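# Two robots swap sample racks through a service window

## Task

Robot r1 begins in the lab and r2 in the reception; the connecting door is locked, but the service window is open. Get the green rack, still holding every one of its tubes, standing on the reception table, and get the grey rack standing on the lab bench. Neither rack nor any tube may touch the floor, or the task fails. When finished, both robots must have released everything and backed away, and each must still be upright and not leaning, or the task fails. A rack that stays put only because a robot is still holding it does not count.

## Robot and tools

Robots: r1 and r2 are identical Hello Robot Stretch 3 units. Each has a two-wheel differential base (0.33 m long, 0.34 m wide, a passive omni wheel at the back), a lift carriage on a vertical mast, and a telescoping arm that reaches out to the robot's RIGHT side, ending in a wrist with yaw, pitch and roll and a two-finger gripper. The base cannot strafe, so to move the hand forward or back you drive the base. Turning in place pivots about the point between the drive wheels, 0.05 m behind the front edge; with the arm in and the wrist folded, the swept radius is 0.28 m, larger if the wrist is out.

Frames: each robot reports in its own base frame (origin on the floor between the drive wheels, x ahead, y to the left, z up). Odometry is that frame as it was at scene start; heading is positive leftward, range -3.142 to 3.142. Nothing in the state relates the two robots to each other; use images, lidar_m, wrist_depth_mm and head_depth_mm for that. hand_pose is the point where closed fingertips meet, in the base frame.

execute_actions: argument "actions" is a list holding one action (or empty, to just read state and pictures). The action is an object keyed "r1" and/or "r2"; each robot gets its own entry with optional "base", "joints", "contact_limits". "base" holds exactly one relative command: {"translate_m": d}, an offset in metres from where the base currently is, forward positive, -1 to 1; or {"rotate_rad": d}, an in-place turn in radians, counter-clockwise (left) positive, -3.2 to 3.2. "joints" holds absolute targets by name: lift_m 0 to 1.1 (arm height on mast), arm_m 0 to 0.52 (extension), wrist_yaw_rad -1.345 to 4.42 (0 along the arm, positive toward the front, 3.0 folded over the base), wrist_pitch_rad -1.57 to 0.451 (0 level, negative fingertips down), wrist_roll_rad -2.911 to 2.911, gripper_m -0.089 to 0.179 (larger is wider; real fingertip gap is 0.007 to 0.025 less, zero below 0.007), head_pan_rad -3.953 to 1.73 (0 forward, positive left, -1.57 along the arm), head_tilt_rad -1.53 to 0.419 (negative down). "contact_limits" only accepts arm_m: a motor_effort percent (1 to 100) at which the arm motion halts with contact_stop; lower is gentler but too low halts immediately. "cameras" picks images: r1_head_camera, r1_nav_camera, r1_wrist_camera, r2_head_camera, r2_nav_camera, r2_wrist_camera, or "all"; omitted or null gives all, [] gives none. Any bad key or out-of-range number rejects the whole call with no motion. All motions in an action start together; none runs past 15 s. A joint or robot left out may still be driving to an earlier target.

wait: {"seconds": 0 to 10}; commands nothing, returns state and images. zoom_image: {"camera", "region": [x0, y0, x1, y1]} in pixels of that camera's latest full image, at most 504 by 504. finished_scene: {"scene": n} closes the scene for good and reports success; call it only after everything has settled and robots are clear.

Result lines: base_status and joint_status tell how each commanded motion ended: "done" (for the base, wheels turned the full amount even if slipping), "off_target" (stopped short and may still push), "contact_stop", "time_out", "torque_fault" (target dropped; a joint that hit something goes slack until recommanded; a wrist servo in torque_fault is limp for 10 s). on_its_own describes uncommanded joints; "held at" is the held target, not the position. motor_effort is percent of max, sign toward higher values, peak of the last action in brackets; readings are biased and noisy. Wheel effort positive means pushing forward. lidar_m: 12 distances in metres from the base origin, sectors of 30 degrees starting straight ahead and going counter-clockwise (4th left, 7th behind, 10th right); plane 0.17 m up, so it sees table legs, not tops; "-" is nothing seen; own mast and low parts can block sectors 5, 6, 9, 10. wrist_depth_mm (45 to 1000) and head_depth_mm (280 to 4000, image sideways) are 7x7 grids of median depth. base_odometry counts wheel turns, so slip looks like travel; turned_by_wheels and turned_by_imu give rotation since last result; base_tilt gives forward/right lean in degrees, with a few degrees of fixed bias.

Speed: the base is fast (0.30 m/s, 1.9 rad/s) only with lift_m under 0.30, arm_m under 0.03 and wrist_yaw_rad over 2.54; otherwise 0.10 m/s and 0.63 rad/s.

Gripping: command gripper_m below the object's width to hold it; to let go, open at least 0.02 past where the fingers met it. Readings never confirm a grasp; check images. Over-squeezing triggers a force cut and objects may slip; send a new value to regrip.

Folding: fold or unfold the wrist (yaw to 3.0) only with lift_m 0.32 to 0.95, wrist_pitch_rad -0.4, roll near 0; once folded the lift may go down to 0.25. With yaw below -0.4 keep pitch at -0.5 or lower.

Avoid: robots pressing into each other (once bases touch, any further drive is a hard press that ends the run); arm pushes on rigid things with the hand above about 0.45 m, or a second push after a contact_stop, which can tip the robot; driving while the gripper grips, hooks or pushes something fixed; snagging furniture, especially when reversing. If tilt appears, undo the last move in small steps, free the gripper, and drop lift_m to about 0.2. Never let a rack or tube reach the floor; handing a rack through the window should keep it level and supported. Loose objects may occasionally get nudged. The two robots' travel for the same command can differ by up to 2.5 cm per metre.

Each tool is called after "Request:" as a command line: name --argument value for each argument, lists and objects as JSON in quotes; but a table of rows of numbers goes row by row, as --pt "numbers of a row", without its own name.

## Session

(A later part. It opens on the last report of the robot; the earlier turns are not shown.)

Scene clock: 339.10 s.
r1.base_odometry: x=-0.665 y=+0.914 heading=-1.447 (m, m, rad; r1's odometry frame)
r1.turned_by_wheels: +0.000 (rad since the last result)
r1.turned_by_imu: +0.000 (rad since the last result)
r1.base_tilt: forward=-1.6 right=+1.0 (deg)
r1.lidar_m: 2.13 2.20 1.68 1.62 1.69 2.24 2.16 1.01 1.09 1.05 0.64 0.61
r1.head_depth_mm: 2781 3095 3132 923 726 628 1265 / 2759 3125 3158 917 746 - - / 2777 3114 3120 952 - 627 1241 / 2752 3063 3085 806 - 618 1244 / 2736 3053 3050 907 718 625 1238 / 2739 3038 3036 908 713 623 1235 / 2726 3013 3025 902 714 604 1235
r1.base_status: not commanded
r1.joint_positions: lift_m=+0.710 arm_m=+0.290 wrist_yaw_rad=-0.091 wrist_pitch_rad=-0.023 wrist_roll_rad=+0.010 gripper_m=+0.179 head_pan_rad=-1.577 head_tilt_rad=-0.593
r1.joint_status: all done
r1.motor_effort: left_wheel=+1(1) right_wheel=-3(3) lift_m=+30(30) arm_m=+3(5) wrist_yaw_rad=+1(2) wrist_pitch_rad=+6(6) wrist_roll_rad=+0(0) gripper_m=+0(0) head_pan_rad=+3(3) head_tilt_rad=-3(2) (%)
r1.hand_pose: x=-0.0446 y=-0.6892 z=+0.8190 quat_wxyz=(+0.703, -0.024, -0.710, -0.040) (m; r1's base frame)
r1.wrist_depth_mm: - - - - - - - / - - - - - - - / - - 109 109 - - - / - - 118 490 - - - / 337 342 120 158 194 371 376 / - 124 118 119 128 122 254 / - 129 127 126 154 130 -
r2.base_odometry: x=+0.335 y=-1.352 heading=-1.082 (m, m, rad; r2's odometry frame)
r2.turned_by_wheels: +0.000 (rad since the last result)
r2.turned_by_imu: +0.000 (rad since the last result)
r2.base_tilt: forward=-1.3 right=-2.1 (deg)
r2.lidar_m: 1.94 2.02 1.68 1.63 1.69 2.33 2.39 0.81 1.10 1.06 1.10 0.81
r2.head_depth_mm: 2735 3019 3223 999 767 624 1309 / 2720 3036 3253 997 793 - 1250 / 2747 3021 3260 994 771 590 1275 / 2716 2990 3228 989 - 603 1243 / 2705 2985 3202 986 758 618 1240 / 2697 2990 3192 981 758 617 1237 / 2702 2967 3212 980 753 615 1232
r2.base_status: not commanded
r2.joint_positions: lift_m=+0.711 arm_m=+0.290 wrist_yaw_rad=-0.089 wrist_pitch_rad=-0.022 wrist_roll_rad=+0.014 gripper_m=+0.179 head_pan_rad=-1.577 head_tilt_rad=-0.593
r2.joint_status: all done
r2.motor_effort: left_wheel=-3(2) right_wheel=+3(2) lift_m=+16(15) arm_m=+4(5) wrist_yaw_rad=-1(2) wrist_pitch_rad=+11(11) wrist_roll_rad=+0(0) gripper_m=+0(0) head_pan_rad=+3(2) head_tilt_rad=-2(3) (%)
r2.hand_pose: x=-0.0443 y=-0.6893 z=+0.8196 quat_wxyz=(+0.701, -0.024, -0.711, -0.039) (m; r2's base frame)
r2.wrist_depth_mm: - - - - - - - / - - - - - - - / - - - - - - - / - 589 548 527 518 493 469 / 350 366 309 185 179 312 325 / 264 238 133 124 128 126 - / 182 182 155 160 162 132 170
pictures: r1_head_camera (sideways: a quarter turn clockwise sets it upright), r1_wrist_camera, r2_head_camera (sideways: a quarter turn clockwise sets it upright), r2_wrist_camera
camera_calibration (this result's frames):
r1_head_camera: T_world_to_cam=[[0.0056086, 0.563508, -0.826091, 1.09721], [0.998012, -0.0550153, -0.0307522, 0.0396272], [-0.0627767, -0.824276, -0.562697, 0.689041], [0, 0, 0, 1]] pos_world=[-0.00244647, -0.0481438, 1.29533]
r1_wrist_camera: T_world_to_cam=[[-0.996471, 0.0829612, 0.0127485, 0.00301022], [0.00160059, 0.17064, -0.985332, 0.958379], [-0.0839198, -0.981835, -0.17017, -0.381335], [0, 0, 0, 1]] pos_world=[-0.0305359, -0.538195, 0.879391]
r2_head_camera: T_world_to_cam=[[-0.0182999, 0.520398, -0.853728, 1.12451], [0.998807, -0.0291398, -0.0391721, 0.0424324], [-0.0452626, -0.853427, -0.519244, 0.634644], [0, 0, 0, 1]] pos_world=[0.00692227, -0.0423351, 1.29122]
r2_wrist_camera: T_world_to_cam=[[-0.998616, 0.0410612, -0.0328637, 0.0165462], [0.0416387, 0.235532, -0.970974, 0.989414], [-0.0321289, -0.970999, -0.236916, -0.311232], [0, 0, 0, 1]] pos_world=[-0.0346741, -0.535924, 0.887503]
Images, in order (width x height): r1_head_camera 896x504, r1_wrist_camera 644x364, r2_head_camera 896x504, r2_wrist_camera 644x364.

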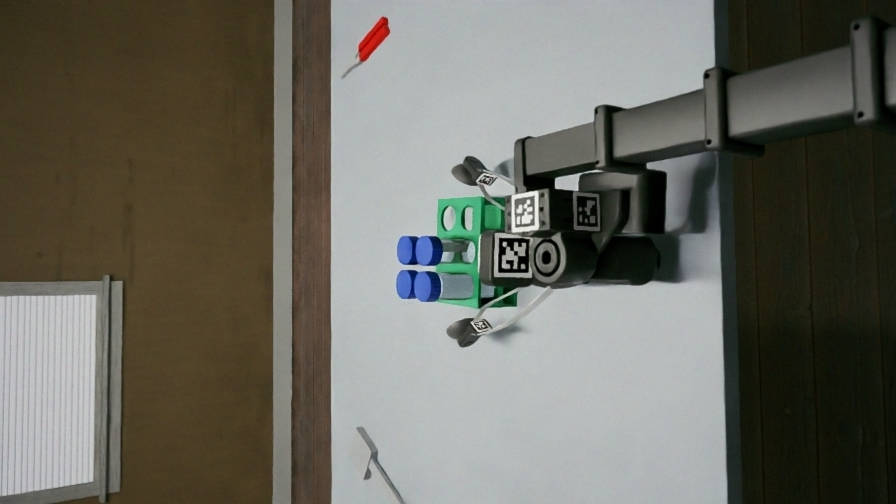

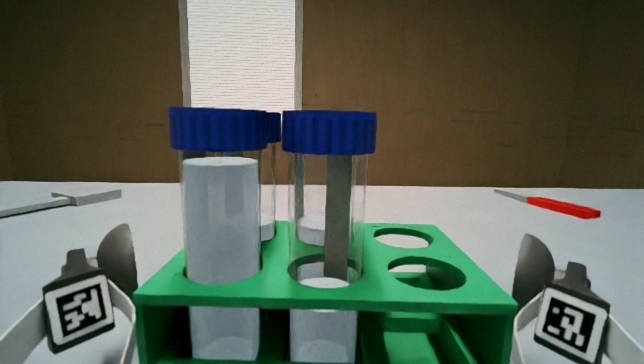

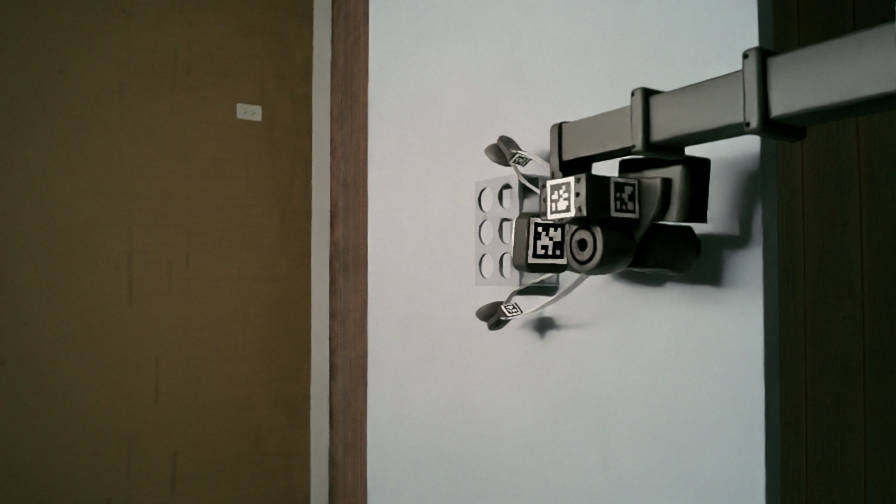

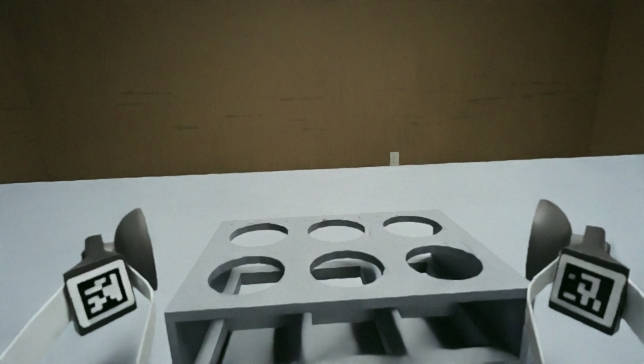

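Request:
execute_actions --actions '[{"r1": {"joints": {"lift_m": 0.70}}, "r2": {"joints": {"lift_m": 0.70}}}]' --cameras '[]'

Request:
execute_actions --actions '[{"r1": {"joints": {"gripper_m": 0.10}}, "r2": {"joints": {"gripper_m": 0.10}}}]' --cameras '["r1_wrist_camera", "r2_wrist_camera"]'

Scene clock: 347.30 s.
r1.base_odometry: x=-0.665 y=+0.914 heading=-1.447 (m, m, rad; r1's odometry frame)
r1.turned_by_wheels: +0.000 (rad since the last result)
r1.turned_by_imu: +0.000 (rad since the last result)
r1.base_tilt: forward=-1.6 right=+1.1 (deg)
r1.lidar_m: 2.14 2.20 1.68 1.62 1.69 2.24 2.16 1.01 1.09 1.05 0.64 0.61
r1.head_depth_mm: 2794 3088 3115 919 728 631 1273 / 2767 3067 3152 921 746 - - / 2753 3125 3061 935 - 610 1241 / 2781 3073 3051 799 - 611 1237 / 2737 3082 3068 904 717 623 1233 / 2728 3042 3114 906 716 622 1229 / 2682 3009 3014 898 711 606 1222
r1.base_status: not commanded
r1.joint_positions: lift_m=+0.700 arm_m=+0.290 wrist_yaw_rad=-0.091 wrist_pitch_rad=-0.022 wrist_roll_rad=+0.010 gripper_m=+0.179 head_pan_rad=-1.577 head_tilt_rad=-0.593
r1.joint_status: all done
r1.motor_effort: left_wheel=+1(1) right_wheel=-3(3) lift_m=+30(27) arm_m=+3(3) wrist_yaw_rad=+1(1) wrist_pitch_rad=+6(6) wrist_roll_rad=+0(0) gripper_m=+0(0) head_pan_rad=+3(3) head_tilt_rad=-2(3) (%)
r1.hand_pose: x=-0.0446 y=-0.6893 z=+0.8092 quat_wxyz=(+0.703, -0.024, -0.710, -0.040) (m; r1's base frame)
r1.wrist_depth_mm: - - - - - - - / - - 150 - - - - / - - 113 137 - - - / 540 558 116 442 624 - - / 307 313 120 146 163 339 346 / - 111 121 121 152 112 232 / - 123 120 122 129 120 -
r2.base_odometry: x=+0.335 y=-1.352 heading=-1.082 (m, m, rad; r2's odometry frame)
r2.turned_by_wheels: +0.000 (rad since the last result)
r2.turned_by_imu: -0.001 (rad since the last result)
r2.base_tilt: forward=-1.2 right=-2.0 (deg)
r2.lidar_m: 1.94 2.02 1.68 1.63 1.69 2.33 2.39 0.80 1.10 1.06 1.10 0.81
r2.head_depth_mm: 2743 3017 3244 999 768 624 1311 / 2730 3005 3247 995 789 - - / 2720 2999 3231 989 790 588 1272 / 2737 2981 3206 988 754 603 1242 / 2724 2981 3188 984 760 617 1236 / 2719 2979 3161 984 759 616 1237 / 2722 2980 3173 982 757 615 1226
r2.base_status: not commanded
r2.joint_positions: lift_m=+0.701 arm_m=+0.290 wrist_yaw_rad=-0.089 wrist_pitch_rad=-0.022 wrist_roll_rad=+0.014 gripper_m=+0.179 head_pan_rad=-1.577 head_tilt_rad=-0.593
r2.joint_status: all done
r2.motor_effort: left_wheel=-3(2) right_wheel=+3(3) lift_m=+16(13) arm_m=+4(5) wrist_yaw_rad=-1(1) wrist_pitch_rad=+11(11) wrist_roll_rad=+0(0) gripper_m=+0(0) head_pan_rad=+3(3) head_tilt_rad=-2(3) (%)
r2.hand_pose: x=-0.0443 y=-0.6893 z=+0.8097 quat_wxyz=(+0.701, -0.024, -0.711, -0.039) (m; r2's base frame)
r2.wrist_depth_mm: - - - - - - - / - - - - - - - / - - - - - - - / 558 541 523 483 473 454 436 / 323 342 182 157 153 155 298 / 241 115 128 144 150 131 - / 168 167 127 125 123 127 157
pictures: none
No camera images: the call's "cameras" was empty. Leave "cameras" out to get every camera's image.

Scene clock: 348.57 s.
r1.base_odometry: x=-0.665 y=+0.914 heading=-1.447 (m, m, rad; r1's odometry frame)
r1.turned_by_wheels: +0.000 (rad since the last result)
r1.turned_by_imu: +0.000 (rad since the last result)
r1.base_tilt: forward=-1.6 right=+1.1 (deg)
r1.lidar_m: 2.14 2.20 1.68 1.62 1.68 2.24 2.16 1.01 1.09 1.05 0.64 0.61
r1.head_depth_mm: 2778 3087 3127 920 725 631 1269 / 2742 3062 3158 917 743 - - / 2763 3108 3069 912 - 610 1236 / 2781 3067 3044 798 - 610 1238 / 2726 3078 3047 908 716 624 1232 / 2703 3009 3005 905 714 622 1239 / 2702 3053 3019 904 713 605 1227
r1.base_status: not commanded
r1.joint_positions: lift_m=+0.700 arm_m=+0.290 wrist_yaw_rad=-0.091 wrist_pitch_rad=-0.022 wrist_roll_rad=+0.010 gripper_m=+0.101 head_pan_rad=-1.577 head_tilt_rad=-0.593
r1.joint_status: all done
r1.motor_effort: left_wheel=+1(1) right_wheel=-3(3) lift_m=+30(30) arm_m=+3(4) wrist_yaw_rad=+1(1) wrist_pitch_rad=+6(6) wrist_roll_rad=+0(0) gripper_m=-19(97) head_pan_rad=+3(3) head_tilt_rad=-2(2) (%)
r1.hand_pose: x=-0.0446 y=-0.6893 z=+0.8092 quat_wxyz=(+0.703, -0.024, -0.710, -0.040) (m; r1's base frame)
r1.wrist_depth_mm: - - - - - - - / - - - - - - - / - - 129 155 - - - / 539 558 134 505 625 - - / 308 326 133 157 162 338 345 / 215 138 142 142 174 131 231 / - 150 133 134 137 157 174
r2.base_odometry: x=+0.335 y=-1.352 heading=-1.082 (m, m, rad; r2's odometry frame)
r2.turned_by_wheels: +0.000 (rad since the last result)
r2.turned_by_imu: +0.000 (rad since the last result)
r2.base_tilt: forward=-1.3 right=-2.0 (deg)
r2.lidar_m: 1.94 2.01 1.68 1.63 1.69 2.33 2.39 0.81 1.10 1.06 1.10 0.81
r2.head_depth_mm: 2750 3020 3270 998 768 624 1310 / 2739 2998 3273 995 796 - - / 2721 2992 3244 993 800 588 1278 / 2723 3002 3226 983 764 603 1242 / 2701 2974 3222 990 759 618 1240 / 2689 2974 3189 983 758 618 1237 / 2701 2961 3204 976 756 614 1233
r2.base_status: not commanded
r2.joint_positions: lift_m=+0.701 arm_m=+0.290 wrist_yaw_rad=-0.089 wrist_pitch_rad=-0.022 wrist_roll_rad=+0.014 gripper_m=+0.101 head_pan_rad=-1.577 head_tilt_rad=-0.593
r2.joint_status: all done
r2.motor_effort: left_wheel=-3(2) right_wheel=+3(3) lift_m=+16(15) arm_m=+4(4) wrist_yaw_rad=+0(1) wrist_pitch_rad=+11(11) wrist_roll_rad=+0(0) gripper_m=-27(100) head_pan_rad=+2(2) head_tilt_rad=-3(2) (%)
r2.hand_pose: x=-0.0443 y=-0.6893 z=+0.8097 quat_wxyz=(+0.701, -0.024, -0.711, -0.039) (m; r2's base frame)
r2.wrist_depth_mm: - - - - - - - / - - - - - - - / - - - - - - - / 551 537 511 487 478 456 438 / 324 341 185 157 155 138 291 / 228 - 121 160 166 146 214 / 176 173 126 129 134 145 157
pictures: r1_wrist_camera, r2_wrist_camera
camera_calibration (this result's frames):
r1_wrist_camera: T_world_to_cam=[[-0.996471, 0.0829632, 0.0127525, 0.00313729], [0.00155195, 0.170113, -0.985423, 0.948381], [-0.0839232, -0.981926, -0.169642, -0.383545], [0, 0, 0, 1]] pos_world=[-0.0305339, -0.538205, 0.869452]
r2_wrist_camera: T_world_to_cam=[[-0.998616, 0.041055, -0.0328643, 0.0162155], [0.0416354, 0.23546, -0.970992, 0.979688], [-0.0321258, -0.971016, -0.236844, -0.313677], [0, 0, 0, 1]] pos_world=[-0.0346737, -0.535929, 0.87751]
Images, in order (width x height): r1_wrist_camera 644x364, r2_wrist_camera 644x364.

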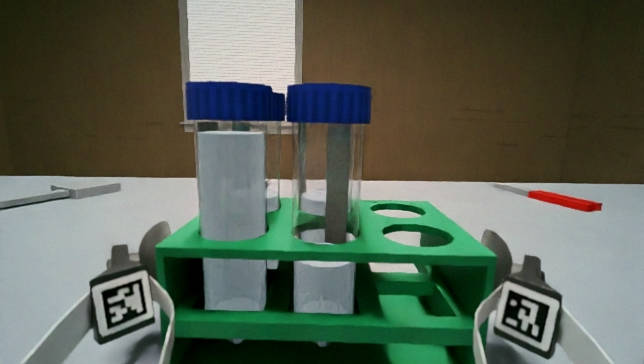

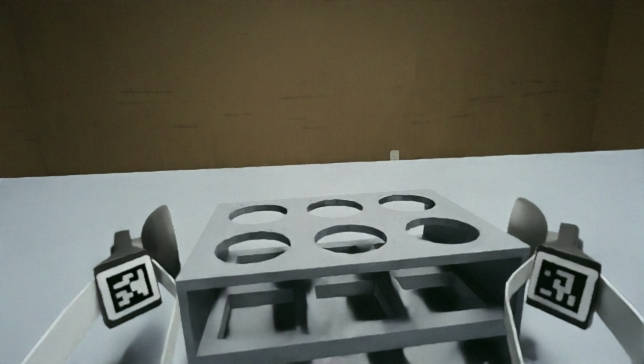

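Request:
execute_actions --actions '[{"r1": {"joints": {"gripper_m": 0.05}}, "r2": {"joints": {"gripper_m": 0.05}}}]' --cameras '["r1_wrist_camera", "r2_wrist_camera"]'

Scene clock: 361.93 s.
r1.base_odometry: x=-0.665 y=+0.914 heading=-1.447 (m, m, rad; r1's odometry frame)
r1.turned_by_wheels: +0.000 (rad since the last result)
r1.turned_by_imu: -0.001 (rad since the last result)
r1.base_tilt: forward=-1.5 right=+1.2 (deg)
r1.lidar_m: 2.14 2.20 1.68 1.62 1.68 2.24 2.16 1.01 1.09 1.05 0.64 0.61
r1.head_depth_mm: 2802 3032 3127 927 726 630 1270 / 2789 3089 3119 922 746 - - / 2780 3057 3096 917 - 609 1243 / 2719 3073 3048 799 - 609 1243 / 2711 3063 3099 908 717 623 1231 / 2735 3013 3049 907 716 621 1238 / 2736 3025 3019 900 712 604 1229
r1.base_status: not commanded
r1.joint_positions: lift_m=+0.700 arm_m=+0.290 wrist_yaw_rad=-0.091 wrist_pitch_rad=-0.022 wrist_roll_rad=+0.010 gripper_m=+0.052 head_pan_rad=-1.577 head_tilt_rad=-0.593
r1.joint_status: all done
r1.motor_effort: left_wheel=+1(1) right_wheel=-2(3) lift_m=+30(29) arm_m=+3(3) wrist_yaw_rad=+1(1) wrist_pitch_rad=+6(6) wrist_roll_rad=+0(0) gripper_m=-39(99) head_pan_rad=+3(3) head_tilt_rad=-3(2) (%)
r1.hand_pose: x=-0.0446 y=-0.6893 z=+0.8092 quat_wxyz=(+0.703, -0.024, -0.710, -0.040) (m; r1's base frame)
r1.wrist_depth_mm: - - - - - - - / - - - - - - - / - - 130 155 - - - / 537 558 134 504 634 - - / 308 312 134 157 162 340 345 / 214 138 143 141 173 137 231 / - 151 134 135 136 157 174
r2.base_odometry: x=+0.335 y=-1.352 heading=-1.082 (m, m, rad; r2's odometry frame)
r2.turned_by_wheels: +0.000 (rad since the last result)
r2.turned_by_imu: -0.001 (rad since the last result)
r2.base_tilt: forward=-1.2 right=-2.0 (deg)
r2.lidar_m: 1.93 2.01 1.68 1.63 1.69 2.34 2.38 0.80 1.10 1.06 1.10 0.81
r2.head_depth_mm: 2730 3027 3257 997 769 625 1308 / 2758 3026 3257 996 792 - - / 2722 3010 3244 992 798 589 1269 / 2732 3014 3234 988 762 602 1243 / 2716 2983 3223 988 758 618 1241 / 2697 2958 3226 985 758 616 1234 / 2716 2996 3213 976 755 615 1230
r2.base_status: not commanded
r2.joint_positions: lift_m=+0.701 arm_m=+0.290 wrist_yaw_rad=-0.089 wrist_pitch_rad=-0.022 wrist_roll_rad=+0.014 gripper_m=+0.052 head_pan_rad=-1.577 head_tilt_rad=-0.593
r2.joint_status: all done
r2.motor_effort: left_wheel=-2(2) right_wheel=+3(3) lift_m=+16(16) arm_m=+5(5) wrist_yaw_rad=-1(1) wrist_pitch_rad=+11(11) wrist_roll_rad=+0(0) gripper_m=-49(100) head_pan_rad=+2(3) head_tilt_rad=-2(3) (%)
r2.hand_pose: x=-0.0443 y=-0.6893 z=+0.8097 quat_wxyz=(+0.701, -0.024, -0.711, -0.039) (m; r2's base frame)
r2.wrist_depth_mm: - - - - - - - / - - - - - - - / - - - - - - - / 557 534 507 492 485 452 440 / 323 341 195 157 153 137 299 / 229 - 120 160 167 148 215 / 184 173 125 129 134 146 156
pictures: r1_wrist_camera, r2_wrist_camera
camera_calibration (this result's frames):
r1_wrist_camera: T_world_to_cam=[[-0.996471, 0.0829631, 0.0127521, 0.00313759], [0.00155233, 0.170113, -0.985423, 0.948381], [-0.0839231, -0.981926, -0.169641, -0.383545], [0, 0, 0, 1]] pos_world=[-0.0305339, -0.538205, 0.869452]
r2_wrist_camera: T_world_to_cam=[[-0.998616, 0.0410609, -0.0328703, 0.0162231], [0.0416426, 0.235459, -0.970992, 0.979688], [-0.0321302, -0.971016, -0.236843, -0.313678], [0, 0, 0, 1]] pos_world=[-0.0346747, -0.535929, 0.87751]
Images, in order (width x height): r1_wrist_camera 644x364, r2_wrist_camera 644x364.

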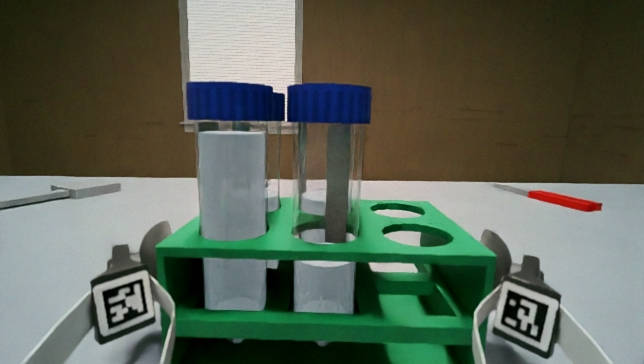

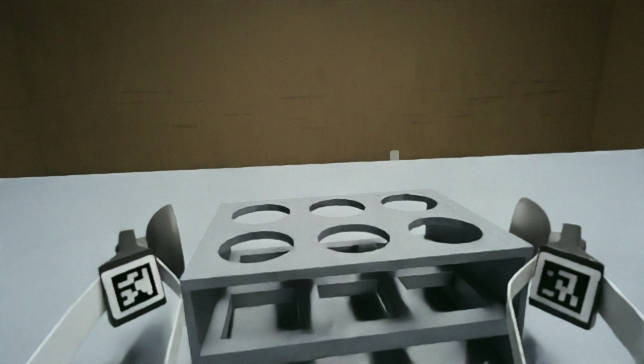

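Request:
execute_actions --actions '[{"r1": {"joints": {"lift_m": 0.74}}, "r2": {"joints": {"lift_m": 0.74}}}]' --cameras '["r1_wrist_camera", "r2_wrist_camera", "r1_head_camera", "r2_head_camera"]'

Scene clock: 367.83 s.
r1.base_odometry: x=-0.665 y=+0.914 heading=-1.447 (m, m, rad; r1's odometry frame)
r1.turned_by_wheels: +0.000 (rad since the last result)
r1.turned_by_imu: -0.001 (rad since the last result)
r1.base_tilt: forward=-1.6 right=+1.1 (deg)
r1.lidar_m: 2.14 2.21 1.68 1.62 1.69 2.24 2.16 1.01 1.09 1.05 0.64 0.61
r1.head_depth_mm: 2777 3104 3087 923 725 628 1311 / 2739 3095 3096 918 748 - - / 2762 3111 3137 950 - 625 1238 / 2755 3010 3048 790 - 627 1232 / 2713 3052 3030 876 716 622 1237 / 2714 3023 3059 906 715 622 1226 / 2726 3016 2985 902 712 603 1228
r1.base_status: not commanded
r1.joint_positions: lift_m=+0.740 arm_m=+0.290 wrist_yaw_rad=-0.091 wrist_pitch_rad=-0.052 wrist_roll_rad=+0.010 gripper_m=+0.085 head_pan_rad=-1.577 head_tilt_rad=-0.593
r1.joint_status: all done
r1.on_its_own: gripper_m is held at +0.084, not at your +0.050, by its stall guard, which is still easing
r1.motor_effort: left_wheel=+1(1) right_wheel=-3(2) lift_m=+44(43) arm_m=+3(3) wrist_yaw_rad=+1(1) wrist_pitch_rad=+14(15) wrist_roll_rad=+0(0) gripper_m=-13(28) head_pan_rad=+3(3) head_tilt_rad=-2(2) (%)
r1.hand_pose: x=-0.0445 y=-0.6883 z=+0.8411 quat_wxyz=(+0.702, -0.014, -0.710, -0.051) (m; r1's base frame)
r1.wrist_depth_mm: - - - - - - - / - - - - - - - / - - 137 177 - - - / - - 139 600 - - - / 374 399 136 159 164 413 420 / 269 139 143 142 168 142 291 / 210 193 134 136 149 201 224
r2.base_odometry: x=+0.335 y=-1.352 heading=-1.082 (m, m, rad; r2's odometry frame)
r2.turned_by_wheels: +0.000 (rad since the last result)
r2.turned_by_imu: -0.001 (rad since the last result)
r2.base_tilt: forward=-1.3 right=-2.1 (deg)
r2.lidar_m: 1.94 2.02 1.69 1.63 1.69 2.33 2.39 0.80 1.10 1.06 1.10 0.81
r2.head_depth_mm: 2748 3027 3229 1000 769 640 - / 2744 3025 3240 996 791 - 1251 / 2721 3026 3262 994 - 604 1270 / 2695 3012 3252 1013 - 602 1241 / 2714 3006 3191 988 761 617 1240 / 2727 2969 3205 981 757 617 1239 / 2693 2958 3226 981 755 615 1232
r2.base_status: not commanded
r2.joint_positions: lift_m=+0.739 arm_m=+0.290 wrist_yaw_rad=-0.089 wrist_pitch_rad=-0.031 wrist_roll_rad=+0.014 gripper_m=+0.086 head_pan_rad=-1.577 head_tilt_rad=-0.593
r2.joint_status: all done
r2.on_its_own: gripper_m is held at +0.085, not at your +0.050, by its stall guard, which is still easing
r2.motor_effort: left_wheel=-2(2) right_wheel=+3(3) lift_m=+39(40) arm_m=+4(4) wrist_yaw_rad=+0(1) wrist_pitch_rad=+16(16) wrist_roll_rad=+0(0) gripper_m=-33(37) head_pan_rad=+2(2) head_tilt_rad=-3(3) (%)
r2.hand_pose: x=-0.0442 y=-0.6890 z=+0.8460 quat_wxyz=(+0.701, -0.021, -0.711, -0.043) (m; r2's base frame)
r2.wrist_depth_mm: - - - - - - - / - - - - - - - / - - - - - - - / - - - 634 605 575 548 / 420 449 201 168 161 140 374 / 298 - 124 161 167 147 282 / 230 226 127 124 129 143 205
pictures: r1_head_camera (sideways: a quarter turn clockwise sets it upright), r1_wrist_camera, r2_head_camera (sideways: a quarter turn clockwise sets it upright), r2_wrist_camera
camera_calibration (this result's frames):
r1_head_camera: T_world_to_cam=[[0.00560867, 0.563508, -0.826091, 1.09721], [0.998012, -0.0550154, -0.0307522, 0.0396272], [-0.0627768, -0.824277, -0.562696, 0.689041], [0, 0, 0, 1]] pos_world=[-0.00244648, -0.0481438, 1.29533]
r1_wrist_camera: T_world_to_cam=[[-0.996505, 0.0825937, 0.0125305, 0.0026687], [0.00417913, 0.199095, -0.979971, 0.99518], [-0.0834342, -0.976493, -0.198744, -0.348921], [0, 0, 0, 1]] pos_world=[-0.0306116, -0.539075, 0.905868]
r2_head_camera: T_world_to_cam=[[-0.0183, 0.520398, -0.853728, 1.12451], [0.998808, -0.0291396, -0.0391721, 0.0424324], [-0.0452624, -0.853427, -0.519244, 0.634644], [0, 0, 0, 1]] pos_world=[0.00692228, -0.0423351, 1.29122]
r2_wrist_camera: T_world_to_cam=[[-0.998588, 0.0413697, -0.0333163, 0.0180246], [0.0424522, 0.244598, -0.968695, 1.01932], [-0.0319255, -0.968742, -0.246009, -0.295453], [0, 0, 0, 1]] pos_world=[-0.0347057, -0.536287, 0.915326]
Images, in order (width x height): r1_head_camera 896x504, r1_wrist_camera 644x364, r2_head_camera 896x504, r2_wrist_camera 644x364.

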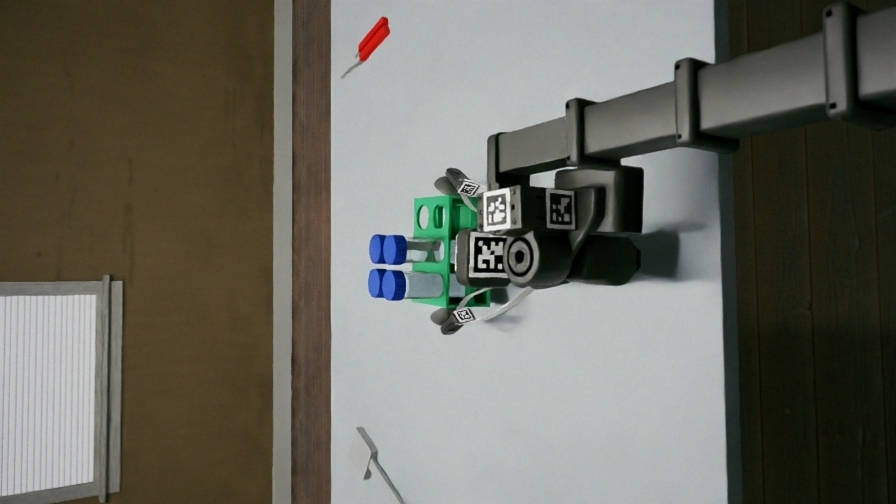

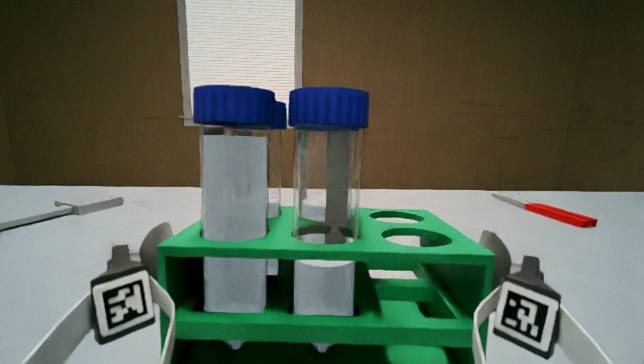

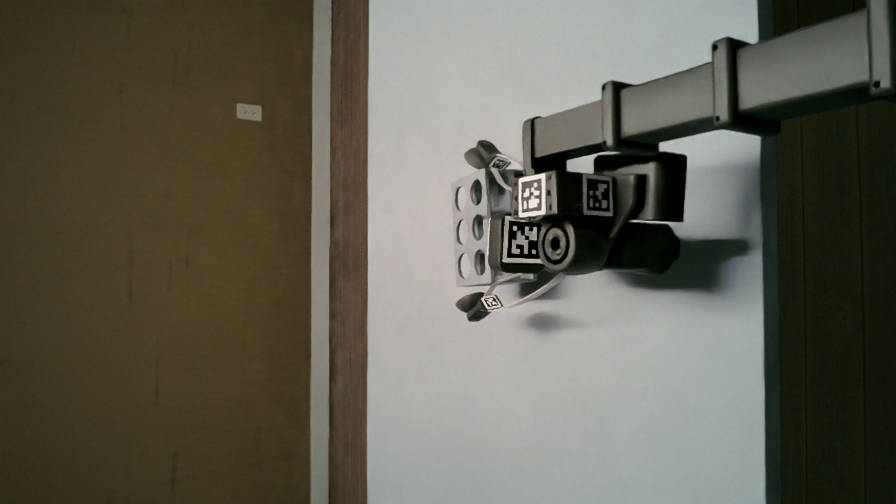

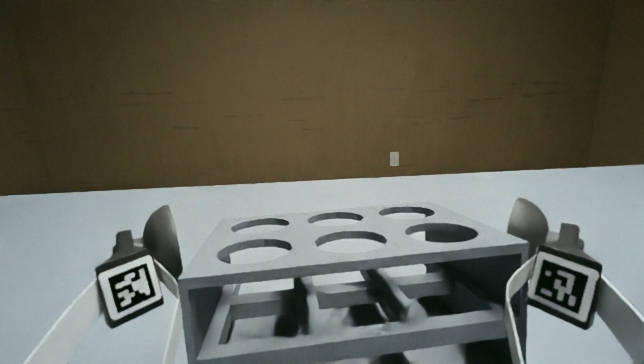

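The stall guard is easing the grip. I'll quickly re-set a moderate squeeze and set the racks back down.

Request:
execute_actions --actions '[{"r1": {"joints": {"gripper_m": 0.085, "lift_m": 0.705}}, "r2": {"joints": {"gripper_m": 0.095, "lift_m": 0.705}}}]' --cameras '["r1_wrist_camera", "r2_wrist_camera"]'

Scene clock: 373.37 s.
r1.base_odometry: x=-0.665 y=+0.914 heading=-1.447 (m, m, rad; r1's odometry frame)
r1.turned_by_wheels: +0.000 (rad since the last result)
r1.turned_by_imu: -0.001 (rad since the last result)
r1.base_tilt: forward=-1.5 right=+1.1 (deg)
r1.lidar_m: 2.14 2.20 1.68 1.62 1.68 2.24 2.16 1.01 1.08 1.05 0.64 0.60
r1.head_depth_mm: 2766 3087 3095 922 728 630 1270 / 2811 3103 3108 918 746 - - / 2729 3108 3112 915 - 610 1240 / 2756 3025 3038 793 - 610 1237 / 2778 3036 3049 891 718 623 1232 / 2744 3013 3032 904 712 622 1231 / 2703 3038 3032 902 711 603 1224
r1.base_status: not commanded
r1.joint_positions: lift_m=+0.705 arm_m=+0.290 wrist_yaw_rad=-0.091 wrist_pitch_rad=-0.032 wrist_roll_rad=+0.010 gripper_m=+0.090 head_pan_rad=-1.577 head_tilt_rad=-0.593
r1.joint_status: gripper_m off_target (ended at +0.090, target +0.085); the others done
r1.motor_effort: left_wheel=+1(1) right_wheel=-3(2) lift_m=+31(38) arm_m=+3(3) wrist_yaw_rad=+1(0) wrist_pitch_rad=+9(15) wrist_roll_rad=+0(0) gripper_m=-23(75) head_pan_rad=+3(3) head_tilt_rad=-2(3) (%)
r1.hand_pose: x=-0.0445 y=-0.6890 z=+0.8115 quat_wxyz=(+0.703, -0.021, -0.710, -0.044) (m; r1's base frame)
r1.wrist_depth_mm: - - - - - - - / - - - - - - - / - - 133 157 - - - / 529 545 136 507 614 626 - / 309 328 135 159 163 341 345 / 217 138 143 141 168 142 235 / - 154 134 135 136 160 178
r2.base_odometry: x=+0.335 y=-1.352 heading=-1.082 (m, m, rad; r2's odometry frame)
r2.turned_by_wheels: +0.000 (rad since the last result)
r2.turned_by_imu: -0.001 (rad since the last result)
r2.base_tilt: forward=-1.2 right=-2.1 (deg)
r2.lidar_m: 1.94 2.01 1.69 1.63 1.69 2.33 2.38 0.80 1.10 1.06 1.11 0.81
r2.head_depth_mm: 2744 3008 3226 999 767 623 1308 / 2735 3022 3230 993 791 - - / 2711 2986 3248 991 - 588 1272 / 2739 3016 3214 989 - 602 1242 / 2709 3010 3172 986 761 618 1239 / 2721 2962 3189 983 760 616 1241 / 2694 2972 3204 979 755 616 1230
r2.base_status: not commanded
r2.joint_positions: lift_m=+0.706 arm_m=+0.290 wrist_yaw_rad=-0.089 wrist_pitch_rad=-0.027 wrist_roll_rad=+0.014 gripper_m=+0.100 head_pan_rad=-1.577 head_tilt_rad=-0.593
r2.joint_status: gripper_m off_target (ended at +0.100, target +0.095); the others done
r2.motor_effort: left_wheel=-2(2) right_wheel=+3(3) lift_m=+16(36) arm_m=+3(4) wrist_yaw_rad=-1(0) wrist_pitch_rad=+13(16) wrist_roll_rad=+0(0) gripper_m=-28(73) head_pan_rad=+2(3) head_tilt_rad=-2(3) (%)
r2.hand_pose: x=-0.0443 y=-0.6892 z=+0.8134 quat_wxyz=(+0.701, -0.022, -0.711, -0.041) (m; r2's base frame)
r2.wrist_depth_mm: - - - - - - - / - - - - - - - / - - - - - - - / 580 537 520 510 479 464 441 / 333 353 201 160 158 141 296 / 236 - 123 163 169 146 220 / 187 179 127 131 135 146 161
pictures: r1_wrist_camera, r2_wrist_camera
camera_calibration (this result's frames):
r1_wrist_camera: T_world_to_cam=[[-0.996483, 0.0828377, 0.012669, 0.0030909], [0.00246187, 0.180052, -0.983654, 0.956128], [-0.0837648, -0.980163, -0.179622, -0.373525], [0, 0, 0, 1]] pos_world=[-0.0305621, -0.538524, 0.873366]
r2_wrist_camera: T_world_to_cam=[[-0.998589, 0.0412911, -0.0334035, 0.016931], [0.0423692, 0.2401, -0.969823, 0.98558], [-0.0320249, -0.96987, -0.24151, -0.308065], [0, 0, 0, 1]] pos_world=[-0.0347169, -0.53612, 0.882003]
Images, in order (width x height): r1_wrist_camera 644x364, r2_wrist_camera 644x364.

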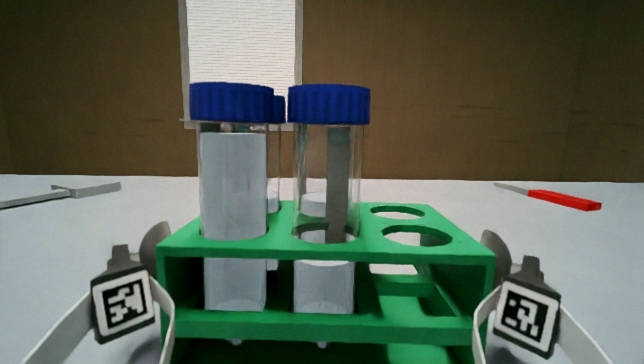

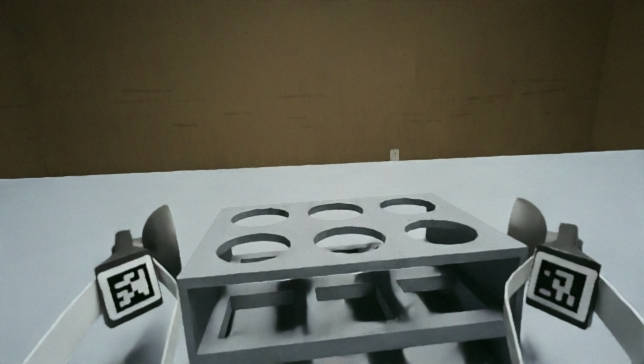

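Request:
execute_actions --actions '[{"r1": {"joints": {"gripper_m": 0.075}}, "r2": {"joints": {"gripper_m": 0.165, "arm_m": 0.275}}}]' --cameras '[]'

Request:
execute_actions --actions '[{"r2": {"joints": {"gripper_m": 0.09}}}]' --cameras '["r1_wrist_camera", "r2_wrist_camera"]'

Scene clock: 398.93 s.
r1.base_odometry: x=-0.665 y=+0.914 heading=-1.447 (m, m, rad; r1's odometry frame)
r1.turned_by_wheels: +0.000 (rad since the last result)
r1.turned_by_imu: -0.001 (rad since the last result)
r1.base_tilt: forward=-1.6 right=+1.0 (deg)
r1.lidar_m: 2.14 2.20 1.68 1.62 1.69 2.23 2.16 1.01 1.08 1.05 0.64 0.61
r1.head_depth_mm: 2778 3129 3117 918 726 630 1268 / 2740 3065 3114 914 746 - - / 2768 3073 3126 916 - 610 1241 / 2764 3071 3095 796 - 611 1236 / 2754 3044 3066 890 719 623 1236 / 2728 3059 3057 909 717 622 1225 / 2729 3004 3034 902 713 604 1225
r1.base_status: not commanded
r1.joint_positions: lift_m=+0.705 arm_m=+0.290 wrist_yaw_rad=-0.091 wrist_pitch_rad=-0.032 wrist_roll_rad=+0.010 gripper_m=+0.077 head_pan_rad=-1.577 head_tilt_rad=-0.593
r1.joint_status: all done
r1.motor_effort: left_wheel=+1(1) right_wheel=-3(2) lift_m=+30(30) arm_m=+3(3) wrist_yaw_rad=+2(1) wrist_pitch_rad=+9(9) wrist_roll_rad=+0(0) gripper_m=-3(98) head_pan_rad=+3(4) head_tilt_rad=-3(3) (%)
r1.hand_pose: x=-0.0445 y=-0.6890 z=+0.8115 quat_wxyz=(+0.703, -0.021, -0.710, -0.044) (m; r1's base frame)
r1.wrist_depth_mm: - - - - - - - / - - - - - - - / - - 133 156 - - - / 526 556 136 503 611 629 - / 310 324 135 159 163 342 344 / 218 138 143 142 168 142 235 / - 154 134 135 136 160 178
r2.base_odometry: x=+0.335 y=-1.352 heading=-1.082 (m, m, rad; r2's odometry frame)
r2.turned_by_wheels: +0.000 (rad since the last result)
r2.turned_by_imu: -0.001 (rad since the last result)
r2.base_tilt: forward=-1.3 right=-2.1 (deg)
r2.lidar_m: 1.94 2.02 1.68 1.63 1.69 2.34 2.39 0.80 1.10 1.06 1.10 0.81
r2.head_depth_mm: 2769 3003 3286 1001 766 624 1289 / 2728 2995 3259 996 793 - - / 2734 3021 3221 993 769 589 1271 / 2723 3031 3206 987 751 595 1243 / 2697 2984 3233 984 760 618 1238 / 2718 2965 3223 981 757 617 1238 / 2685 2982 3195 979 757 615 1232
r2.base_status: not commanded
r2.joint_positions: lift_m=+0.706 arm_m=+0.275 wrist_yaw_rad=-0.089 wrist_pitch_rad=-0.023 wrist_roll_rad=+0.014 gripper_m=+0.165 head_pan_rad=-1.577 head_tilt_rad=-0.593
r2.joint_status: all done
r2.motor_effort: left_wheel=-2(3) right_wheel=+3(3) lift_m=+16(16) arm_m=-4(4) wrist_yaw_rad=-1(1) wrist_pitch_rad=+12(13) wrist_roll_rad=+0(0) gripper_m=+0(77) head_pan_rad=+3(2) head_tilt_rad=-3(3) (%)
r2.hand_pose: x=-0.0443 y=-0.6749 z=+0.8142 quat_wxyz=(+0.701, -0.023, -0.711, -0.040) (m; r2's base frame)
r2.wrist_depth_mm: - - - - - - - / - - - - - - - / - - - - - - - / 588 545 534 508 483 476 456 / 337 356 193 186 164 278 301 / 238 - 131 128 162 142 223 / 182 177 134 132 135 145 163
pictures: none
No camera images: the call's "cameras" was empty. Leave "cameras" out to get every camera's image.

Scene clock: 400.17 s.
r1.base_odometry: x=-0.665 y=+0.914 heading=-1.447 (m, m, rad; r1's odometry frame)
r1.turned_by_wheels: +0.000 (rad since the last result)
r1.turned_by_imu: +0.000 (rad since the last result)
r1.base_tilt: forward=-1.6 right=+1.0 (deg)
r1.lidar_m: 2.14 2.19 1.68 1.62 1.69 2.25 2.16 1.01 1.09 1.05 0.64 0.61
r1.head_depth_mm: 2784 3069 3136 924 728 629 1270 / 2748 3087 3102 920 746 - - / 2777 3026 3089 915 - 613 1235 / 2752 3047 3078 795 - 609 1230 / 2695 3101 3022 890 718 622 1234 / 2705 3041 3030 907 715 622 1233 / 2718 3044 3013 900 711 606 1228
r1.base_status: not commanded
r1.joint_positions: lift_m=+0.705 arm_m=+0.290 wrist_yaw_rad=-0.091 wrist_pitch_rad=-0.032 wrist_roll_rad=+0.010 gripper_m=+0.083 head_pan_rad=-1.577 head_tilt_rad=-0.593
r1.joint_status: not commanded
r1.on_its_own: gripper_m is held at +0.082, not at your +0.075, by its stall guard, which is still easing
r1.motor_effort: left_wheel=+1(1) right_wheel=-3(3) lift_m=+30(31) arm_m=+3(3) wrist_yaw_rad=+1(1) wrist_pitch_rad=+9(9) wrist_roll_rad=+0(0) gripper_m=-26(28) head_pan_rad=+3(3) head_tilt_rad=-3(3) (%)
r1.hand_pose: x=-0.0445 y=-0.6890 z=+0.8115 quat_wxyz=(+0.703, -0.021, -0.710, -0.044) (m; r1's base frame)
r1.wrist_depth_mm: - - - - - - - / - - - - - - - / - - 133 157 - - - / 533 549 136 505 608 631 - / 309 326 135 159 163 338 345 / 216 138 143 142 168 142 235 / - 154 133 135 136 160 177
r2.base_odometry: x=+0.335 y=-1.352 heading=-1.082 (m, m, rad; r2's odometry frame)
r2.turned_by_wheels: +0.000 (rad since the last result)
r2.turned_by_imu: +0.000 (rad since the last result)
r2.base_tilt: forward=-1.3 right=-2.1 (deg)
r2.lidar_m: 1.94 2.02 1.69 1.63 1.69 2.34 2.38 0.80 1.10 1.06 1.10 0.81
r2.head_depth_mm: 2746 3001 3306 999 767 623 1285 / 2741 3030 3276 995 790 - - / 2724 2998 3260 992 761 588 1273 / 2716 2988 3234 990 752 596 1243 / 2715 3000 3221 983 760 619 1240 / 2693 2990 3187 982 758 617 1231 / 2690 3011 3209 980 755 615 1234
r2.base_status: not commanded
r2.joint_positions: lift_m=+0.706 arm_m=+0.275 wrist_yaw_rad=-0.089 wrist_pitch_rad=-0.023 wrist_roll_rad=+0.014 gripper_m=+0.091 head_pan_rad=-1.577 head_tilt_rad=-0.593
r2.joint_status: all done
r2.motor_effort: left_wheel=-2(3) right_wheel=+3(3) lift_m=+15(15) arm_m=-4(4) wrist_yaw_rad=-1(1) wrist_pitch_rad=+12(12) wrist_roll_rad=+0(0) gripper_m=-32(100) head_pan_rad=+2(2) head_tilt_rad=-2(2) (%)
r2.hand_pose: x=-0.0443 y=-0.6749 z=+0.8144 quat_wxyz=(+0.701, -0.024, -0.711, -0.040) (m; r2's base frame)
r2.wrist_depth_mm: - - - - - - - / - - - - - - - / - - - - - - - / 583 560 544 504 498 480 456 / 334 358 192 187 166 166 289 / 238 - 130 128 167 146 224 / 184 180 130 131 135 150 163
pictures: r1_wrist_camera, r2_wrist_camera
camera_calibration (this result's frames):
r1_wrist_camera: T_world_to_cam=[[-0.996482, 0.0828379, 0.0126706, 0.00308967], [0.00245918, 0.180039, -0.983656, 0.956124], [-0.0837653, -0.980165, -0.179609, -0.373538], [0, 0, 0, 1]] pos_world=[-0.030562, -0.538524, 0.873368]
r2_wrist_camera: T_world_to_cam=[[-0.998607, 0.0411573, -0.0330302, 0.0159697], [0.0418489, 0.236302, -0.970778, 0.981326], [-0.0321495, -0.970808, -0.237695, -0.297732], [0, 0, 0, 1]] pos_world=[-0.0346919, -0.521587, 0.882407]
Images, in order (width x height): r1_wrist_camera 644x364, r2_wrist_camera 644x364.

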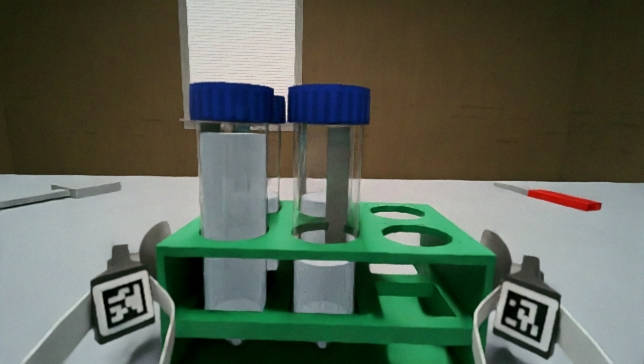

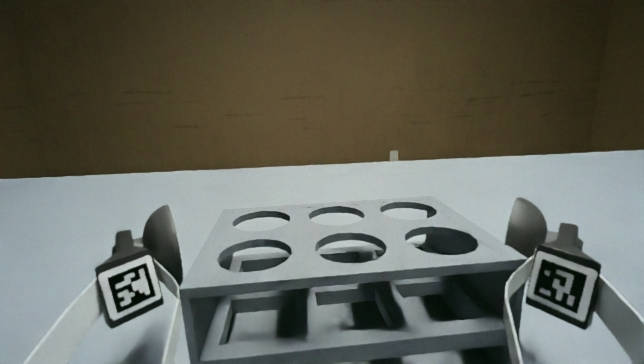

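Request:
execute_actions --actions '[{"r1": {"joints": {"gripper_m": 0.085}}, "r2": {"joints": {"gripper_m": 0.179}}}]' --cameras '[]'

Request:
execute_actions --actions '[{"r2": {"joints": {"arm_m": 0.2}}}]' --cameras '["r2_wrist_camera", "r2_head_camera"]'

Scene clock: 410.73 s.
r1.base_odometry: x=-0.665 y=+0.914 heading=-1.447 (m, m, rad; r1's odometry frame)
r1.turned_by_wheels: +0.000 (rad since the last result)
r1.turned_by_imu: -0.001 (rad since the last result)
r1.base_tilt: forward=-1.6 right=+1.1 (deg)
r1.lidar_m: 2.14 2.20 1.68 1.62 1.69 2.24 2.16 1.01 1.09 1.05 0.64 0.61
r1.head_depth_mm: 2773 3112 3134 922 726 629 1271 / 2769 3065 3115 917 746 - - / 2744 3078 3110 915 - 609 1238 / 2790 3066 3131 793 - 611 1242 / 2730 3045 3044 891 715 623 1230 / 2734 3064 3017 904 716 621 1228 / 2736 2992 3007 903 713 604 1224
r1.base_status: not commanded
r1.joint_positions: lift_m=+0.705 arm_m=+0.290 wrist_yaw_rad=-0.091 wrist_pitch_rad=-0.032 wrist_roll_rad=+0.010 gripper_m=+0.090 head_pan_rad=-1.577 head_tilt_rad=-0.593
r1.joint_status: gripper_m off_target (ended at +0.090, target +0.085)
r1.motor_effort: left_wheel=+1(1) right_wheel=-2(2) lift_m=+30(31) arm_m=+3(3) wrist_yaw_rad=+1(0) wrist_pitch_rad=+9(9) wrist_roll_rad=+0(0) gripper_m=-24(69) head_pan_rad=+3(3) head_tilt_rad=-3(2) (%)
r1.hand_pose: x=-0.0445 y=-0.6890 z=+0.8115 quat_wxyz=(+0.703, -0.021, -0.710, -0.044) (m; r1's base frame)
r1.wrist_depth_mm: - - - - - - - / - - - - - - - / - - 133 157 - - - / 530 553 136 506 610 641 - / 308 328 135 159 163 340 347 / 217 139 143 142 168 142 235 / - 154 133 135 137 160 178
r2.base_odometry: x=+0.335 y=-1.352 heading=-1.082 (m, m, rad; r2's odometry frame)
r2.turned_by_wheels: +0.000 (rad since the last result)
r2.turned_by_imu: -0.002 (rad since the last result)
r2.base_tilt: forward=-1.2 right=-2.2 (deg)
r2.lidar_m: 1.94 2.02 1.69 1.63 1.69 2.33 2.39 0.81 1.10 1.06 1.10 0.81
r2.head_depth_mm: 2754 3019 3249 997 769 623 1288 / 2743 3034 3261 994 791 - - / 2707 3013 3224 993 772 588 1270 / 2714 3014 3221 991 751 595 1238 / 2717 2963 3211 989 759 618 1239 / 2706 2981 3202 984 758 615 1237 / 2710 2942 3210 980 757 615 1228
r2.base_status: not commanded
r2.joint_positions: lift_m=+0.706 arm_m=+0.275 wrist_yaw_rad=-0.089 wrist_pitch_rad=-0.023 wrist_roll_rad=+0.014 gripper_m=+0.179 head_pan_rad=-1.577 head_tilt_rad=-0.593
r2.joint_status: all done
r2.motor_effort: left_wheel=-3(2) right_wheel=+3(3) lift_m=+16(15) arm_m=-3(3) wrist_yaw_rad=-1(1) wrist_pitch_rad=+12(12) wrist_roll_rad=+0(0) gripper_m=+0(83) head_pan_rad=+3(3) head_tilt_rad=-3(3) (%)
r2.hand_pose: x=-0.0443 y=-0.6749 z=+0.8144 quat_wxyz=(+0.701, -0.024, -0.711, -0.040) (m; r2's base frame)
r2.wrist_depth_mm: - - - - - - - / - - - - - - - / - - - - - - - / 590 564 538 512 488 477 453 / 340 346 190 187 166 289 314 / 253 220 131 128 166 143 - / 175 179 134 131 135 146 163
pictures: none
No camera images: the call's "cameras" was empty. Leave "cameras" out to get every camera's image.

Scene clock: 412.47 s.
r1.base_odometry: x=-0.665 y=+0.914 heading=-1.447 (m, m, rad; r1's odometry frame)
r1.turned_by_wheels: +0.000 (rad since the last result)
r1.turned_by_imu: +0.000 (rad since the last result)
r1.base_tilt: forward=-1.7 right=+1.2 (deg)
r1.lidar_m: 2.14 2.20 1.68 1.62 1.69 2.24 2.16 1.01 1.09 1.05 0.64 0.60
r1.head_depth_mm: 2804 3091 3092 925 724 631 1266 / 2788 3110 3115 917 747 - - / 2780 3077 3076 922 - 610 1242 / 2749 3029 3073 795 - 612 1235 / 2757 3071 3054 888 718 622 1233 / 2710 3013 3038 907 714 622 1229 / 2730 3029 3032 902 713 605 1226
r1.base_status: not commanded
r1.joint_positions: lift_m=+0.705 arm_m=+0.290 wrist_yaw_rad=-0.091 wrist_pitch_rad=-0.032 wrist_roll_rad=+0.010 gripper_m=+0.096 head_pan_rad=-1.577 head_tilt_rad=-0.593
r1.joint_status: not commanded
r1.on_its_own: gripper_m is held at +0.095, not at your +0.085, by its stall guard, which is not easing now
r1.motor_effort: left_wheel=+1(1) right_wheel=-3(3) lift_m=+31(30) arm_m=+3(3) wrist_yaw_rad=+1(1) wrist_pitch_rad=+9(9) wrist_roll_rad=+0(0) gripper_m=-22(24) head_pan_rad=+3(3) head_tilt_rad=-3(2) (%)
r1.hand_pose: x=-0.0445 y=-0.6890 z=+0.8115 quat_wxyz=(+0.703, -0.021, -0.710, -0.044) (m; r1's base frame)
r1.wrist_depth_mm: - - - - - - - / - - - - - - - / - - 133 157 - - - / 529 546 136 506 612 634 - / 309 327 135 159 163 342 345 / 217 138 142 142 169 142 234 / - 154 134 135 136 160 178
r2.base_odometry: x=+0.335 y=-1.352 heading=-1.082 (m, m, rad; r2's odometry frame)
r2.turned_by_wheels: +0.000 (rad since the last result)
r2.turned_by_imu: +0.000 (rad since the last result)
r2.base_tilt: forward=-1.2 right=-2.0 (deg)
r2.lidar_m: 1.94 2.01 1.69 1.63 1.69 2.33 2.38 0.80 1.09 1.06 1.11 0.81
r2.head_depth_mm: 2733 3018 3247 999 769 624 1310 / 2719 2994 3267 1001 764 - - / 2734 2999 3232 991 763 - 1229 / 2708 2980 3251 988 763 - 1239 / 2710 3009 3233 990 760 618 1243 / 2719 2991 3206 981 759 618 1237 / 2710 2979 3216 979 755 615 1230
r2.base_status: not commanded
r2.joint_positions: lift_m=+0.706 arm_m=+0.200 wrist_yaw_rad=-0.089 wrist_pitch_rad=-0.022 wrist_roll_rad=+0.014 gripper_m=+0.179 head_pan_rad=-1.577 head_tilt_rad=-0.593
r2.joint_status: all done
r2.motor_effort: left_wheel=-2(2) right_wheel=+2(3) lift_m=+16(15) arm_m=-4(5) wrist_yaw_rad=-1(1) wrist_pitch_rad=+12(12) wrist_roll_rad=+0(0) gripper_m=-1(0) head_pan_rad=+2(3) head_tilt_rad=-3(3) (%)
r2.hand_pose: x=-0.0443 y=-0.5999 z=+0.8145 quat_wxyz=(+0.701, -0.024, -0.711, -0.040) (m; r2's base frame)
r2.wrist_depth_mm: - - - - - - - / - - - - - - - / - - - - - - - / 590 554 533 404 491 476 458 / 340 354 265 233 246 298 315 / 254 226 218 207 211 216 - / 176 180 178 177 175 171 163
pictures: r2_head_camera (sideways: a quarter turn clockwise sets it upright), r2_wrist_camera
camera_calibration (this result's frames):
r2_head_camera: T_world_to_cam=[[-0.0183, 0.520398, -0.853728, 1.12451], [0.998808, -0.0291396, -0.0391721, 0.0424324], [-0.0452624, -0.853427, -0.519244, 0.634644], [0, 0, 0, 1]] pos_world=[0.00692228, -0.0423351, 1.29122]
r2_wrist_camera: T_world_to_cam=[[-0.998606, 0.0412011, -0.0329962, 0.0128701], [0.0418201, 0.236119, -0.970824, 0.963579], [-0.032208, -0.97085, -0.237513, -0.225096], [0, 0, 0, 1]] pos_world=[-0.0346947, -0.446584, 0.882427]
Images, in order (width x height): r2_head_camera 896x504, r2_wrist_camera 644x364.

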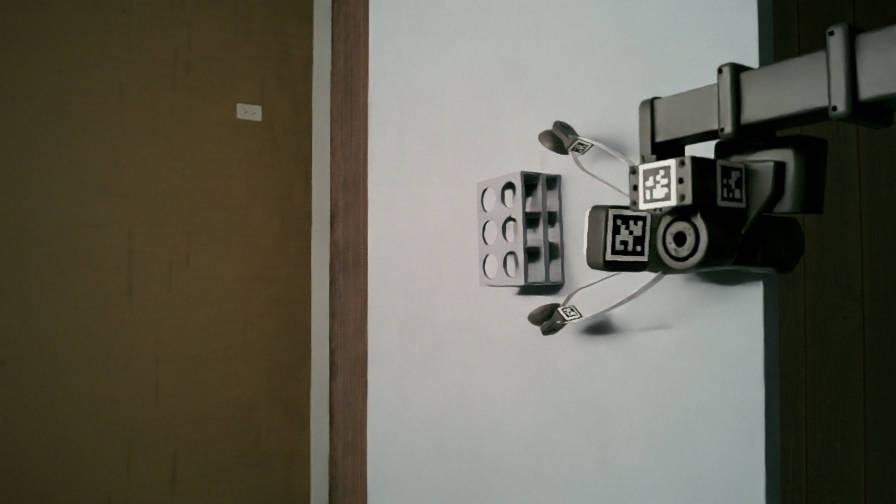

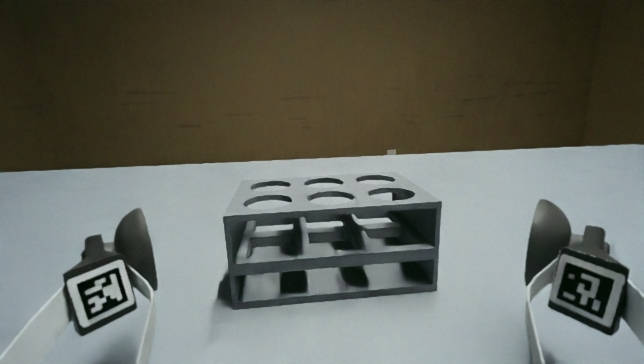

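Request:
execute_actions --actions '[{"r2": {"base": {"translate_m": -0.038}, "joints": {"wrist_yaw_rad": 0.057}}}]' --cameras '["r2_wrist_camera"]'

Scene clock: 426.60 s.
r1.base_odometry: x=-0.665 y=+0.914 heading=-1.447 (m, m, rad; r1's odometry frame)
r1.turned_by_wheels: +0.000 (rad since the last result)
r1.turned_by_imu: -0.001 (rad since the last result)
r1.base_tilt: forward=-1.6 right=+0.9 (deg)
r1.lidar_m: 2.14 2.21 1.68 1.62 1.68 2.25 2.16 1.01 1.09 1.05 0.64 0.60
r1.head_depth_mm: 2776 3091 3149 925 726 629 1277 / 2811 3096 3139 916 748 - - / 2739 3091 3049 915 - 611 1239 / 2766 3044 3082 793 - 610 1236 / 2752 3037 3050 889 717 624 1233 / 2687 3030 3018 906 716 621 1232 / 2687 3042 3062 903 712 604 1219
r1.base_status: not commanded
r1.joint_positions: lift_m=+0.705 arm_m=+0.290 wrist_yaw_rad=-0.091 wrist_pitch_rad=-0.032 wrist_roll_rad=+0.010 gripper_m=+0.096 head_pan_rad=-1.577 head_tilt_rad=-0.593
r1.joint_status: not commanded
r1.on_its_own: gripper_m is held at +0.095, not at your +0.085, by its stall guard, which is not easing now
r1.motor_effort: left_wheel=+1(1) right_wheel=-3(3) lift_m=+31(30) arm_m=+3(3) wrist_yaw_rad=+1(1) wrist_pitch_rad=+9(9) wrist_roll_rad=+0(0) gripper_m=-21(21) head_pan_rad=+4(3) head_tilt_rad=-3(2) (%)
r1.hand_pose: x=-0.0445 y=-0.6890 z=+0.8115 quat_wxyz=(+0.703, -0.021, -0.710, -0.044) (m; r1's base frame)
r1.wrist_depth_mm: - - - - - - - / - - - - - - - / - - 133 156 - - - / 536 553 136 507 608 635 - / 308 327 134 159 163 341 344 / 217 139 143 142 168 142 234 / - 154 133 135 136 160 178
r2.base_odometry: x=+0.318 y=-1.318 heading=-1.082 (m, m, rad; r2's odometry frame)
r2.turned_by_wheels: +0.000 (rad since the last result)
r2.turned_by_imu: -0.001 (rad since the last result)
r2.base_tilt: forward=-1.2 right=-2.1 (deg)
r2.lidar_m: 1.98 2.06 1.68 1.63 1.68 2.34 2.34 0.77 1.10 1.06 1.10 0.84
r2.head_depth_mm: 2742 3033 3241 997 767 623 1309 / 2733 3038 3207 995 765 - - / 2753 3014 3220 990 764 - 1246 / 2708 2980 3223 992 766 - 1243 / 2732 3004 3220 986 747 619 1236 / 2729 2982 3227 982 757 616 1237 / 2732 2956 3175 980 756 614 1232
r2.base_status: done
r2.joint_positions: lift_m=+0.706 arm_m=+0.200 wrist_yaw_rad=+0.055 wrist_pitch_rad=-0.022 wrist_roll_rad=+0.014 gripper_m=+0.179 head_pan_rad=-1.577 head_tilt_rad=-0.593
r2.joint_status: all done
r2.motor_effort: left_wheel=-2(9) right_wheel=+3(6) lift_m=+16(16) arm_m=-4(4) wrist_yaw_rad=+1(2) wrist_pitch_rad=+11(11) wrist_roll_rad=+0(0) gripper_m=+0(0) head_pan_rad=+2(3) head_tilt_rad=-3(2) (%)
r2.hand_pose: x=-0.0074 y=-0.6005 z=+0.8145 quat_wxyz=(+0.702, +0.028, -0.711, +0.011) (m; r2's base frame)
r2.wrist_depth_mm: - - - - - - - / - - - - - - - / - - - - - - - / 580 550 544 407 484 476 455 / 341 355 279 236 217 303 311 / 254 227 218 206 205 217 - / 175 179 178 175 173 171 163
pictures: r2_wrist_camera
camera_calibration (this result's frames):
r2_wrist_camera: T_world_to_cam=[[-0.994124, -0.103099, -0.0329962, -0.0368556], [0.00736607, 0.239681, -0.970824, 0.964072], [0.107999, -0.965362, -0.237513, -0.220202], [0, 0, 0, 1]] pos_world=[-0.0199588, -0.447444, 0.882427]
Images, in order (width x height): r2_wrist_camera 644x364.

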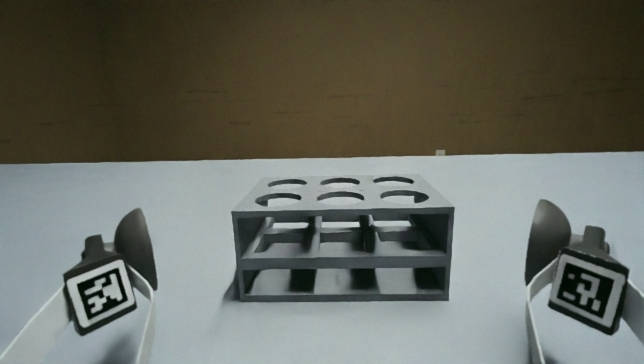

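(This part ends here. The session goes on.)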